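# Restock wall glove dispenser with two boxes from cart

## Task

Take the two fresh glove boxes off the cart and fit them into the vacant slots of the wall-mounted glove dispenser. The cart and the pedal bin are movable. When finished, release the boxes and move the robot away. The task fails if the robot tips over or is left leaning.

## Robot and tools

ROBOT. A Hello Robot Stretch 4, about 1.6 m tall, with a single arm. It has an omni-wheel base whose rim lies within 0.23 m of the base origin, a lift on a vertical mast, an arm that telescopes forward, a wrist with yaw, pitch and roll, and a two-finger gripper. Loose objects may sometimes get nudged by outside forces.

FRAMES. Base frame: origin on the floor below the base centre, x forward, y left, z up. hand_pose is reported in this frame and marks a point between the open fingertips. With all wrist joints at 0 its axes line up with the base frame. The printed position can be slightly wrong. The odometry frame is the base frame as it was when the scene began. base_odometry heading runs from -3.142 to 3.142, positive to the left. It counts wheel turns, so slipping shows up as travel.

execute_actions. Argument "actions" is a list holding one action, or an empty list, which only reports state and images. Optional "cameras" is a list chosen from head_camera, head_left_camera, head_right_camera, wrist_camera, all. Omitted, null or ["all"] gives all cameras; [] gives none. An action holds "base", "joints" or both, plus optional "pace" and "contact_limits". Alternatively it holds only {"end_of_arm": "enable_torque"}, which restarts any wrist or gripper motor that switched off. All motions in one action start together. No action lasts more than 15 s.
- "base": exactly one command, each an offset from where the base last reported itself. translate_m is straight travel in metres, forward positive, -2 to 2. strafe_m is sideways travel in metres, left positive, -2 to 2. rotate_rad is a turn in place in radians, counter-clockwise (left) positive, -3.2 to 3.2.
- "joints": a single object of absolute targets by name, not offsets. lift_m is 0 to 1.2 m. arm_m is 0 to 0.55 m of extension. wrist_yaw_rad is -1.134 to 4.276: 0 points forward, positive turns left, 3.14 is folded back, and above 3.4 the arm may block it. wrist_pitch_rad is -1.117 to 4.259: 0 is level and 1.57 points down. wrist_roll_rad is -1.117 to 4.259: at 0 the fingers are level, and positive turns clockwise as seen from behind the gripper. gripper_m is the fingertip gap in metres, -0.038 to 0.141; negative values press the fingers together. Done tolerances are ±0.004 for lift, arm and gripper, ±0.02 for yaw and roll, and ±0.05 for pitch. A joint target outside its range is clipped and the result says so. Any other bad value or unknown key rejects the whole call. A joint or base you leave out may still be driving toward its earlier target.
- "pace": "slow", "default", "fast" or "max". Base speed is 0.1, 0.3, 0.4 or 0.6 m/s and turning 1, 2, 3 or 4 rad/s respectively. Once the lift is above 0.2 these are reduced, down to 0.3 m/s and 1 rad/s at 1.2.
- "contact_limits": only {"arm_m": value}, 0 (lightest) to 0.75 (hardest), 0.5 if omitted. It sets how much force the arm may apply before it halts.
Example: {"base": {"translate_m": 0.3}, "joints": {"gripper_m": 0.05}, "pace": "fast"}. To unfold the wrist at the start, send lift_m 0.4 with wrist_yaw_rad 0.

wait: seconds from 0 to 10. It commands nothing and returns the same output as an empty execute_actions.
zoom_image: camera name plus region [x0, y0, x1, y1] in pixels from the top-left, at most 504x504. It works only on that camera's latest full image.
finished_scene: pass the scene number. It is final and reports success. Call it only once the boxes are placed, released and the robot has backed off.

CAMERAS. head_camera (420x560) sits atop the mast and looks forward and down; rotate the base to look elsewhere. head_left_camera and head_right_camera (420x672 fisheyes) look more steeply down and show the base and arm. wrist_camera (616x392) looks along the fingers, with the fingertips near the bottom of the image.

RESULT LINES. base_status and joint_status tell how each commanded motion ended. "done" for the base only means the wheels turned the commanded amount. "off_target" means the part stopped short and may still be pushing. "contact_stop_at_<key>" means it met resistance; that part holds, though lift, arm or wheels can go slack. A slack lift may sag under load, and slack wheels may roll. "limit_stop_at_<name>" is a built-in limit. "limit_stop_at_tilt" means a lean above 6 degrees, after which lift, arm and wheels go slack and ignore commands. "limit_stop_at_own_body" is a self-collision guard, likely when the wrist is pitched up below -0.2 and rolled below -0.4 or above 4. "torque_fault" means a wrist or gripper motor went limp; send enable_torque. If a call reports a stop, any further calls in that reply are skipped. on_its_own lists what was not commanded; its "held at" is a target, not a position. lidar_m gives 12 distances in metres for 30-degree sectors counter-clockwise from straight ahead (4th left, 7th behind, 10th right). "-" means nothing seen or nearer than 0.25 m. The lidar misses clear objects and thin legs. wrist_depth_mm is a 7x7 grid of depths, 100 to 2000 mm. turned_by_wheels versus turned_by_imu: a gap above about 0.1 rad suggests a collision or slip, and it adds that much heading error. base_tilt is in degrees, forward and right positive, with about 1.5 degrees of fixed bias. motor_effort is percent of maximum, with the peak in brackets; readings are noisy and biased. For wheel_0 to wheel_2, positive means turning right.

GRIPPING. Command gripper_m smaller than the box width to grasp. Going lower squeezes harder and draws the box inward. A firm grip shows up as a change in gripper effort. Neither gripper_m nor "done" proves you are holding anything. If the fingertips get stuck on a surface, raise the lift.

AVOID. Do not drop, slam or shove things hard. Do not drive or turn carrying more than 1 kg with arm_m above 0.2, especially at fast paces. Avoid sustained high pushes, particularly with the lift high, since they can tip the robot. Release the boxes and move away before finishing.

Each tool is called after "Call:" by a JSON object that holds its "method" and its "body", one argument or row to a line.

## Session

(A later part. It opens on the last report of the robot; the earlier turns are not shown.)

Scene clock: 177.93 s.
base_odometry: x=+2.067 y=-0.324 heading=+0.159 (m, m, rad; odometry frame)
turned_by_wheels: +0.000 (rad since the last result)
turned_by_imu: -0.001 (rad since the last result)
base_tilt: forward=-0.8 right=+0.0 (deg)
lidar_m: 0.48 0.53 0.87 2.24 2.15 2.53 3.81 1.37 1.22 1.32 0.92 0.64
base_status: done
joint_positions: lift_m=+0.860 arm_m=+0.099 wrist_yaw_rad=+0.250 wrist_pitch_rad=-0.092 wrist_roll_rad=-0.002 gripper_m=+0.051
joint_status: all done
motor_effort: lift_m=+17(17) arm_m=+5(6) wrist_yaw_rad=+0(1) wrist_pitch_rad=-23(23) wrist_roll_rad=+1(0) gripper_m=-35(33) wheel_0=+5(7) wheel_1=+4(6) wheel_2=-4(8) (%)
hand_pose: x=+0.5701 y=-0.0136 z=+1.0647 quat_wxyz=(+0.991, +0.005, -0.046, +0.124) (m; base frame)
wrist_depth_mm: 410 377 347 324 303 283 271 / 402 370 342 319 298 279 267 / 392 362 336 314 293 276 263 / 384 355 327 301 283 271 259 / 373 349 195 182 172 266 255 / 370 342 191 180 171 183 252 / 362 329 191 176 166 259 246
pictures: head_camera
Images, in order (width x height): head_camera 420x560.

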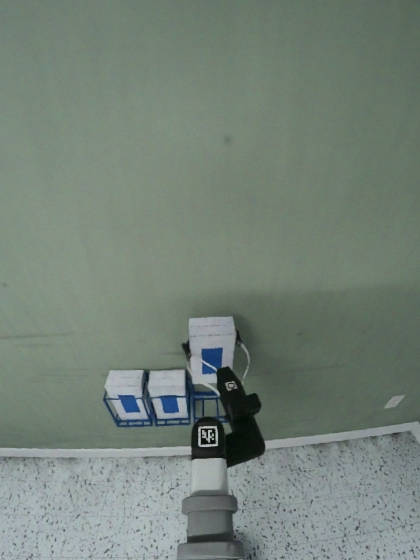

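Call:
{"method": "execute_actions", "body": {
  "actions": [
    {"joints":{"arm_m":0.121},"pace":"slow"}
  ],
  "cameras": []
}}

Call:
{"method": "execute_actions", "body": {
  "actions": [
    {"joints":{"lift_m":0.78},"pace":"slow"}
  ],
  "cameras": ["head_camera"]
}}

Call:
{"method": "zoom_image", "body": {
  "camera": "head_camera",
  "region": [130, 290, 290, 440]
}}

Scene clock: 181.90 s.
base_odometry: x=+2.067 y=-0.324 heading=+0.159 (m, m, rad; odometry frame)
turned_by_wheels: +0.000 (rad since the last result)
turned_by_imu: -0.002 (rad since the last result)
base_tilt: forward=-0.9 right=+0.0 (deg)
lidar_m: 0.50 0.53 0.86 2.24 2.19 2.46 3.82 1.33 1.21 1.31 0.92 0.65
base_status: not commanded
joint_positions: lift_m=+0.860 arm_m=+0.120 wrist_yaw_rad=+0.250 wrist_pitch_rad=-0.092 wrist_roll_rad=-0.002 gripper_m=+0.051
joint_status: all done
motor_effort: lift_m=+17(17) arm_m=+5(6) wrist_yaw_rad=+0(0) wrist_pitch_rad=-23(25) wrist_roll_rad=+1(1) gripper_m=-36(37) wheel_0=+5(5) wheel_1=+4(4) wheel_2=-4(4) (%)
hand_pose: x=+0.5910 y=-0.0136 z=+1.0647 quat_wxyz=(+0.991, +0.005, -0.046, +0.124) (m; base frame)
wrist_depth_mm: 379 351 322 301 281 264 251 / 373 342 317 298 278 262 248 / 366 336 312 289 273 255 245 / 357 329 306 279 264 253 242 / 351 324 196 183 173 249 238 / 343 317 190 181 171 183 234 / 338 304 192 177 167 240 226
pictures: none
No camera images: the call's "cameras" was empty. Leave "cameras" out to get every camera's image.

Scene clock: 183.43 s.
base_odometry: x=+2.067 y=-0.324 heading=+0.159 (m, m, rad; odometry frame)
turned_by_wheels: +0.000 (rad since the last result)
turned_by_imu: -0.001 (rad since the last result)
base_tilt: forward=-0.8 right=+0.0 (deg)
lidar_m: 0.51 0.53 0.87 2.27 2.16 2.48 3.82 1.33 1.20 1.31 0.90 0.64
base_status: not commanded
joint_positions: lift_m=+0.780 arm_m=+0.120 wrist_yaw_rad=+0.250 wrist_pitch_rad=-0.092 wrist_roll_rad=-0.002 gripper_m=+0.051
joint_status: all done
on_its_own: wrist_pitch_rad is at rest, and its effort (-25) is outside its rest range (-23 to +23)
motor_effort: lift_m=+16(22) arm_m=+5(5) wrist_yaw_rad=-1(1) wrist_pitch_rad=-25(27) wrist_roll_rad=+0(0) gripper_m=-34(34) wheel_0=+5(5) wheel_1=+3(3) wheel_2=-4(4) (%)
hand_pose: x=+0.5911 y=-0.0136 z=+0.9848 quat_wxyz=(+0.991, +0.005, -0.046, +0.125) (m; base frame)
wrist_depth_mm: 382 349 324 298 283 264 250 / 373 345 319 296 276 259 247 / 362 338 310 291 274 256 245 / 355 330 303 281 264 252 239 / 349 325 195 182 172 247 237 / 343 319 190 181 172 181 235 / 336 304 192 176 167 240 228
pictures: head_camera
Images, in order (width x height): head_camera 420x560.

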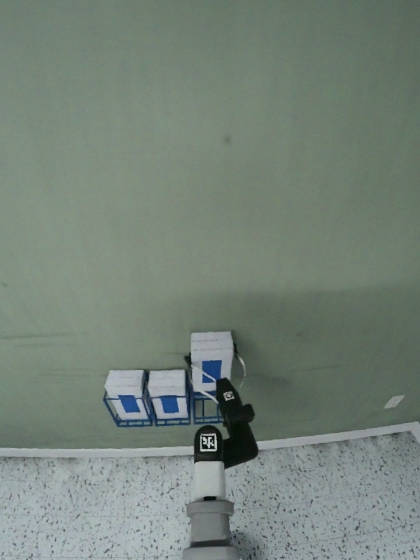

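Region (130, 290, 290, 440) of head_camera's 420x560 image, scaled by 3.150, with more detail than that image has; it fills the top 472 rows of this view, and the rest is white.

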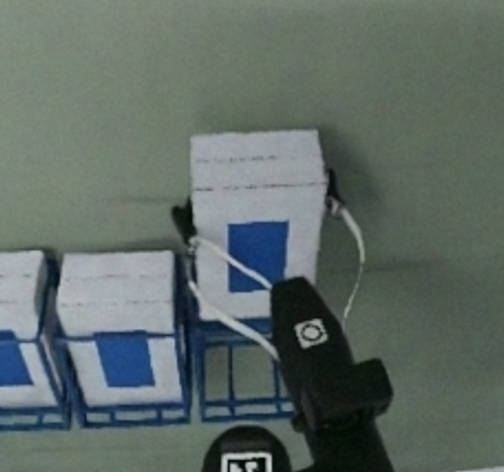

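Call:
{"method": "execute_actions", "body": {
  "actions": [
    {"joints":{"lift_m":0.73},"pace":"slow"}
  ],
  "cameras": []
}}

Call:
{"method": "execute_actions", "body": {
  "actions": [
    {"joints":{"lift_m":0.69},"pace":"slow"}
  ],
  "cameras": ["head_camera"]
}}

Call:
{"method": "zoom_image", "body": {
  "camera": "head_camera",
  "region": [130, 290, 290, 440]
}}

Scene clock: 187.23 s.
base_odometry: x=+2.067 y=-0.324 heading=+0.159 (m, m, rad; odometry frame)
turned_by_wheels: +0.000 (rad since the last result)
turned_by_imu: -0.002 (rad since the last result)
base_tilt: forward=-0.9 right=-0.1 (deg)
lidar_m: 0.51 0.54 0.88 2.23 2.20 2.50 3.82 1.36 1.21 1.31 0.94 0.66
base_status: not commanded
joint_positions: lift_m=+0.730 arm_m=+0.120 wrist_yaw_rad=+0.250 wrist_pitch_rad=-0.092 wrist_roll_rad=-0.002 gripper_m=+0.051
joint_status: all done
motor_effort: lift_m=+16(13) arm_m=+4(5) wrist_yaw_rad=-1(1) wrist_pitch_rad=-22(26) wrist_roll_rad=+1(0) gripper_m=-34(34) wheel_0=+5(5) wheel_1=+4(4) wheel_2=-4(4) (%)
hand_pose: x=+0.5911 y=-0.0135 z=+0.9348 quat_wxyz=(+0.991, +0.005, -0.046, +0.125) (m; base frame)
wrist_depth_mm: 382 349 325 301 281 264 250 / 373 345 319 296 278 260 248 / 364 334 314 293 273 256 244 / 357 329 303 281 264 252 240 / 349 325 195 182 172 249 237 / 342 315 190 182 171 181 234 / 334 304 192 176 167 240 227
pictures: none
No camera images: the call's "cameras" was empty. Leave "cameras" out to get every camera's image.

Scene clock: 188.40 s.
base_odometry: x=+2.067 y=-0.324 heading=+0.159 (m, m, rad; odometry frame)
turned_by_wheels: +0.000 (rad since the last result)
turned_by_imu: +0.000 (rad since the last result)
base_tilt: forward=-0.9 right=+0.0 (deg)
lidar_m: 0.50 0.53 0.83 2.23 2.17 2.49 3.82 1.35 1.22 1.31 0.90 0.65
base_status: not commanded
joint_positions: lift_m=+0.690 arm_m=+0.120 wrist_yaw_rad=+0.251 wrist_pitch_rad=-0.092 wrist_roll_rad=-0.002 gripper_m=+0.051
joint_status: all done
motor_effort: lift_m=+16(12) arm_m=+5(5) wrist_yaw_rad=-3(3) wrist_pitch_rad=-23(24) wrist_roll_rad=+1(0) gripper_m=-35(35) wheel_0=+5(5) wheel_1=+3(4) wheel_2=-4(4) (%)
hand_pose: x=+0.5911 y=-0.0134 z=+0.8949 quat_wxyz=(+0.991, +0.005, -0.046, +0.125) (m; base frame)
wrist_depth_mm: 384 351 327 301 282 264 251 / 375 345 319 296 278 260 249 / 366 336 312 290 272 256 244 / 355 332 303 282 263 252 241 / 349 325 195 182 172 249 237 / 342 317 190 182 172 180 233 / 257 220 193 176 167 239 229
pictures: head_camera
Images, in order (width x height): head_camera 420x560.

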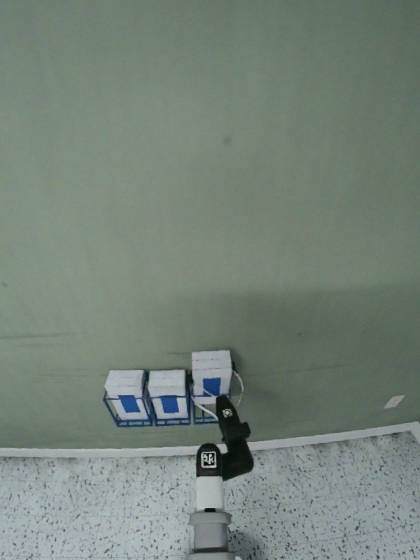

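Region (130, 290, 290, 440) of head_camera's 420x560 image, scaled by 3.150, with more detail than that image has; it fills the top 472 rows of this view, and the rest is white.

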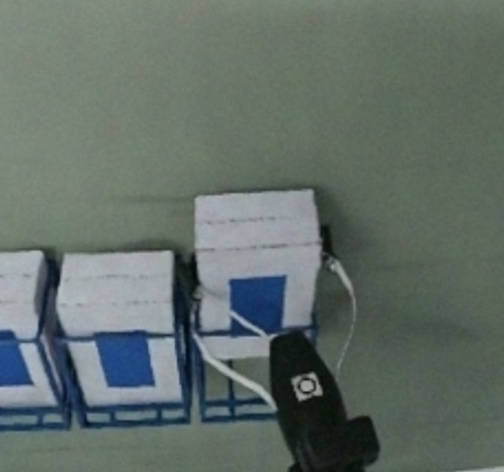

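Release.

Call:
{"method": "execute_actions", "body": {
  "actions": [
    {"joints":{"gripper_m":0.141}}
  ],
  "cameras": []
}}

Call:
{"method": "execute_actions", "body": {
  "actions": [
    {"base":{"translate_m":-0.45},"joints":{"arm_m":0.0}}
  ],
  "cameras": ["head_camera"]
}}

Call:
{"method": "zoom_image", "body": {
  "camera": "head_camera",
  "region": [110, 260, 290, 400]
}}

Scene clock: 192.60 s.
base_odometry: x=+2.067 y=-0.324 heading=+0.159 (m, m, rad; odometry frame)
turned_by_wheels: +0.000 (rad since the last result)
turned_by_imu: -0.002 (rad since the last result)
base_tilt: forward=-0.8 right=-0.1 (deg)
lidar_m: 0.51 0.54 0.86 2.21 2.17 2.50 3.84 1.34 1.19 1.32 0.91 0.64
base_status: not commanded
joint_positions: lift_m=+0.690 arm_m=+0.120 wrist_yaw_rad=+0.251 wrist_pitch_rad=-0.097 wrist_roll_rad=-0.002 gripper_m=+0.141
joint_status: all done
motor_effort: lift_m=+16(16) arm_m=+5(5) wrist_yaw_rad=-2(6) wrist_pitch_rad=-9(23) wrist_roll_rad=-1(1) gripper_m=+2(34) wheel_0=+5(5) wheel_1=+4(4) wheel_2=-4(4) (%)
hand_pose: x=+0.5909 y=-0.0135 z=+0.8965 quat_wxyz=(+0.991, +0.005, -0.048, +0.125) (m; base frame)
wrist_depth_mm: 384 355 329 304 283 266 252 / 377 343 320 298 277 262 250 / 366 340 312 293 273 257 245 / 357 330 309 287 270 254 241 / 351 324 300 282 265 248 236 / 342 319 219 274 256 209 235 / 279 257 285 141 253 243 231
pictures: none
No camera images: the call's "cameras" was empty. Leave "cameras" out to get every camera's image.

Scene clock: 195.60 s.
base_odometry: x=+1.623 y=-0.395 heading=+0.159 (m, m, rad; odometry frame)
turned_by_wheels: +0.000 (rad since the last result)
turned_by_imu: +0.000 (rad since the last result)
base_tilt: forward=-0.8 right=+0.0 (deg)
lidar_m: 0.95 1.01 1.49 2.37 1.95 2.49 3.28 1.96 0.95 1.30 1.37 1.13
base_status: done
joint_positions: lift_m=+0.690 arm_m=+0.002 wrist_yaw_rad=+0.250 wrist_pitch_rad=-0.098 wrist_roll_rad=-0.002 gripper_m=+0.141
joint_status: all done
motor_effort: lift_m=+17(16) arm_m=-4(4) wrist_yaw_rad=+0(2) wrist_pitch_rad=-7(9) wrist_roll_rad=-1(0) gripper_m=-4(1) wheel_0=-3(6) wheel_1=-3(7) wheel_2=+2(11) (%)
hand_pose: x=+0.4723 y=-0.0136 z=+0.8965 quat_wxyz=(+0.991, +0.005, -0.049, +0.125) (m; base frame)
wrist_depth_mm: 1182 1098 1008 931 891 820 768 / 1160 1078 991 917 878 809 750 / 1160 1078 976 917 842 798 759 / 1098 1042 946 891 831 778 750 / 1098 1008 917 878 809 778 741 / 1042 991 220 768 715 212 715 / 1060 976 878 141 699 732 715
pictures: head_camera
Images, in order (width x height): head_camera 420x560.

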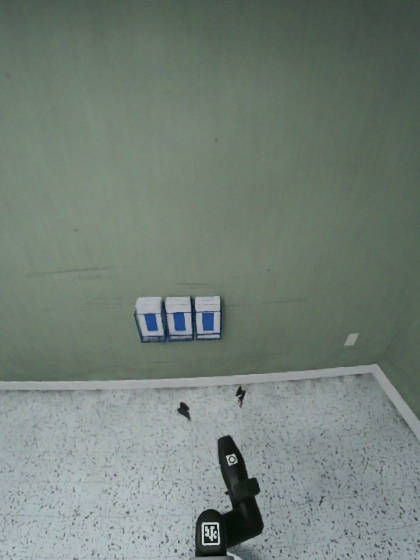

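Region (110, 260, 290, 400) of head_camera's 420x560 image, scaled by 2.800, with more detail than that image has.

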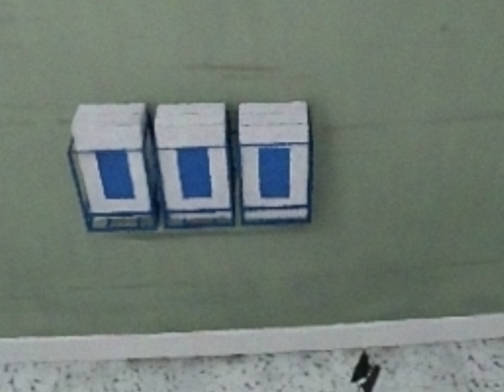

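Call:
{"method": "finished_scene", "body": {
  "scene": 2
}}

The scene is finished: the task was done.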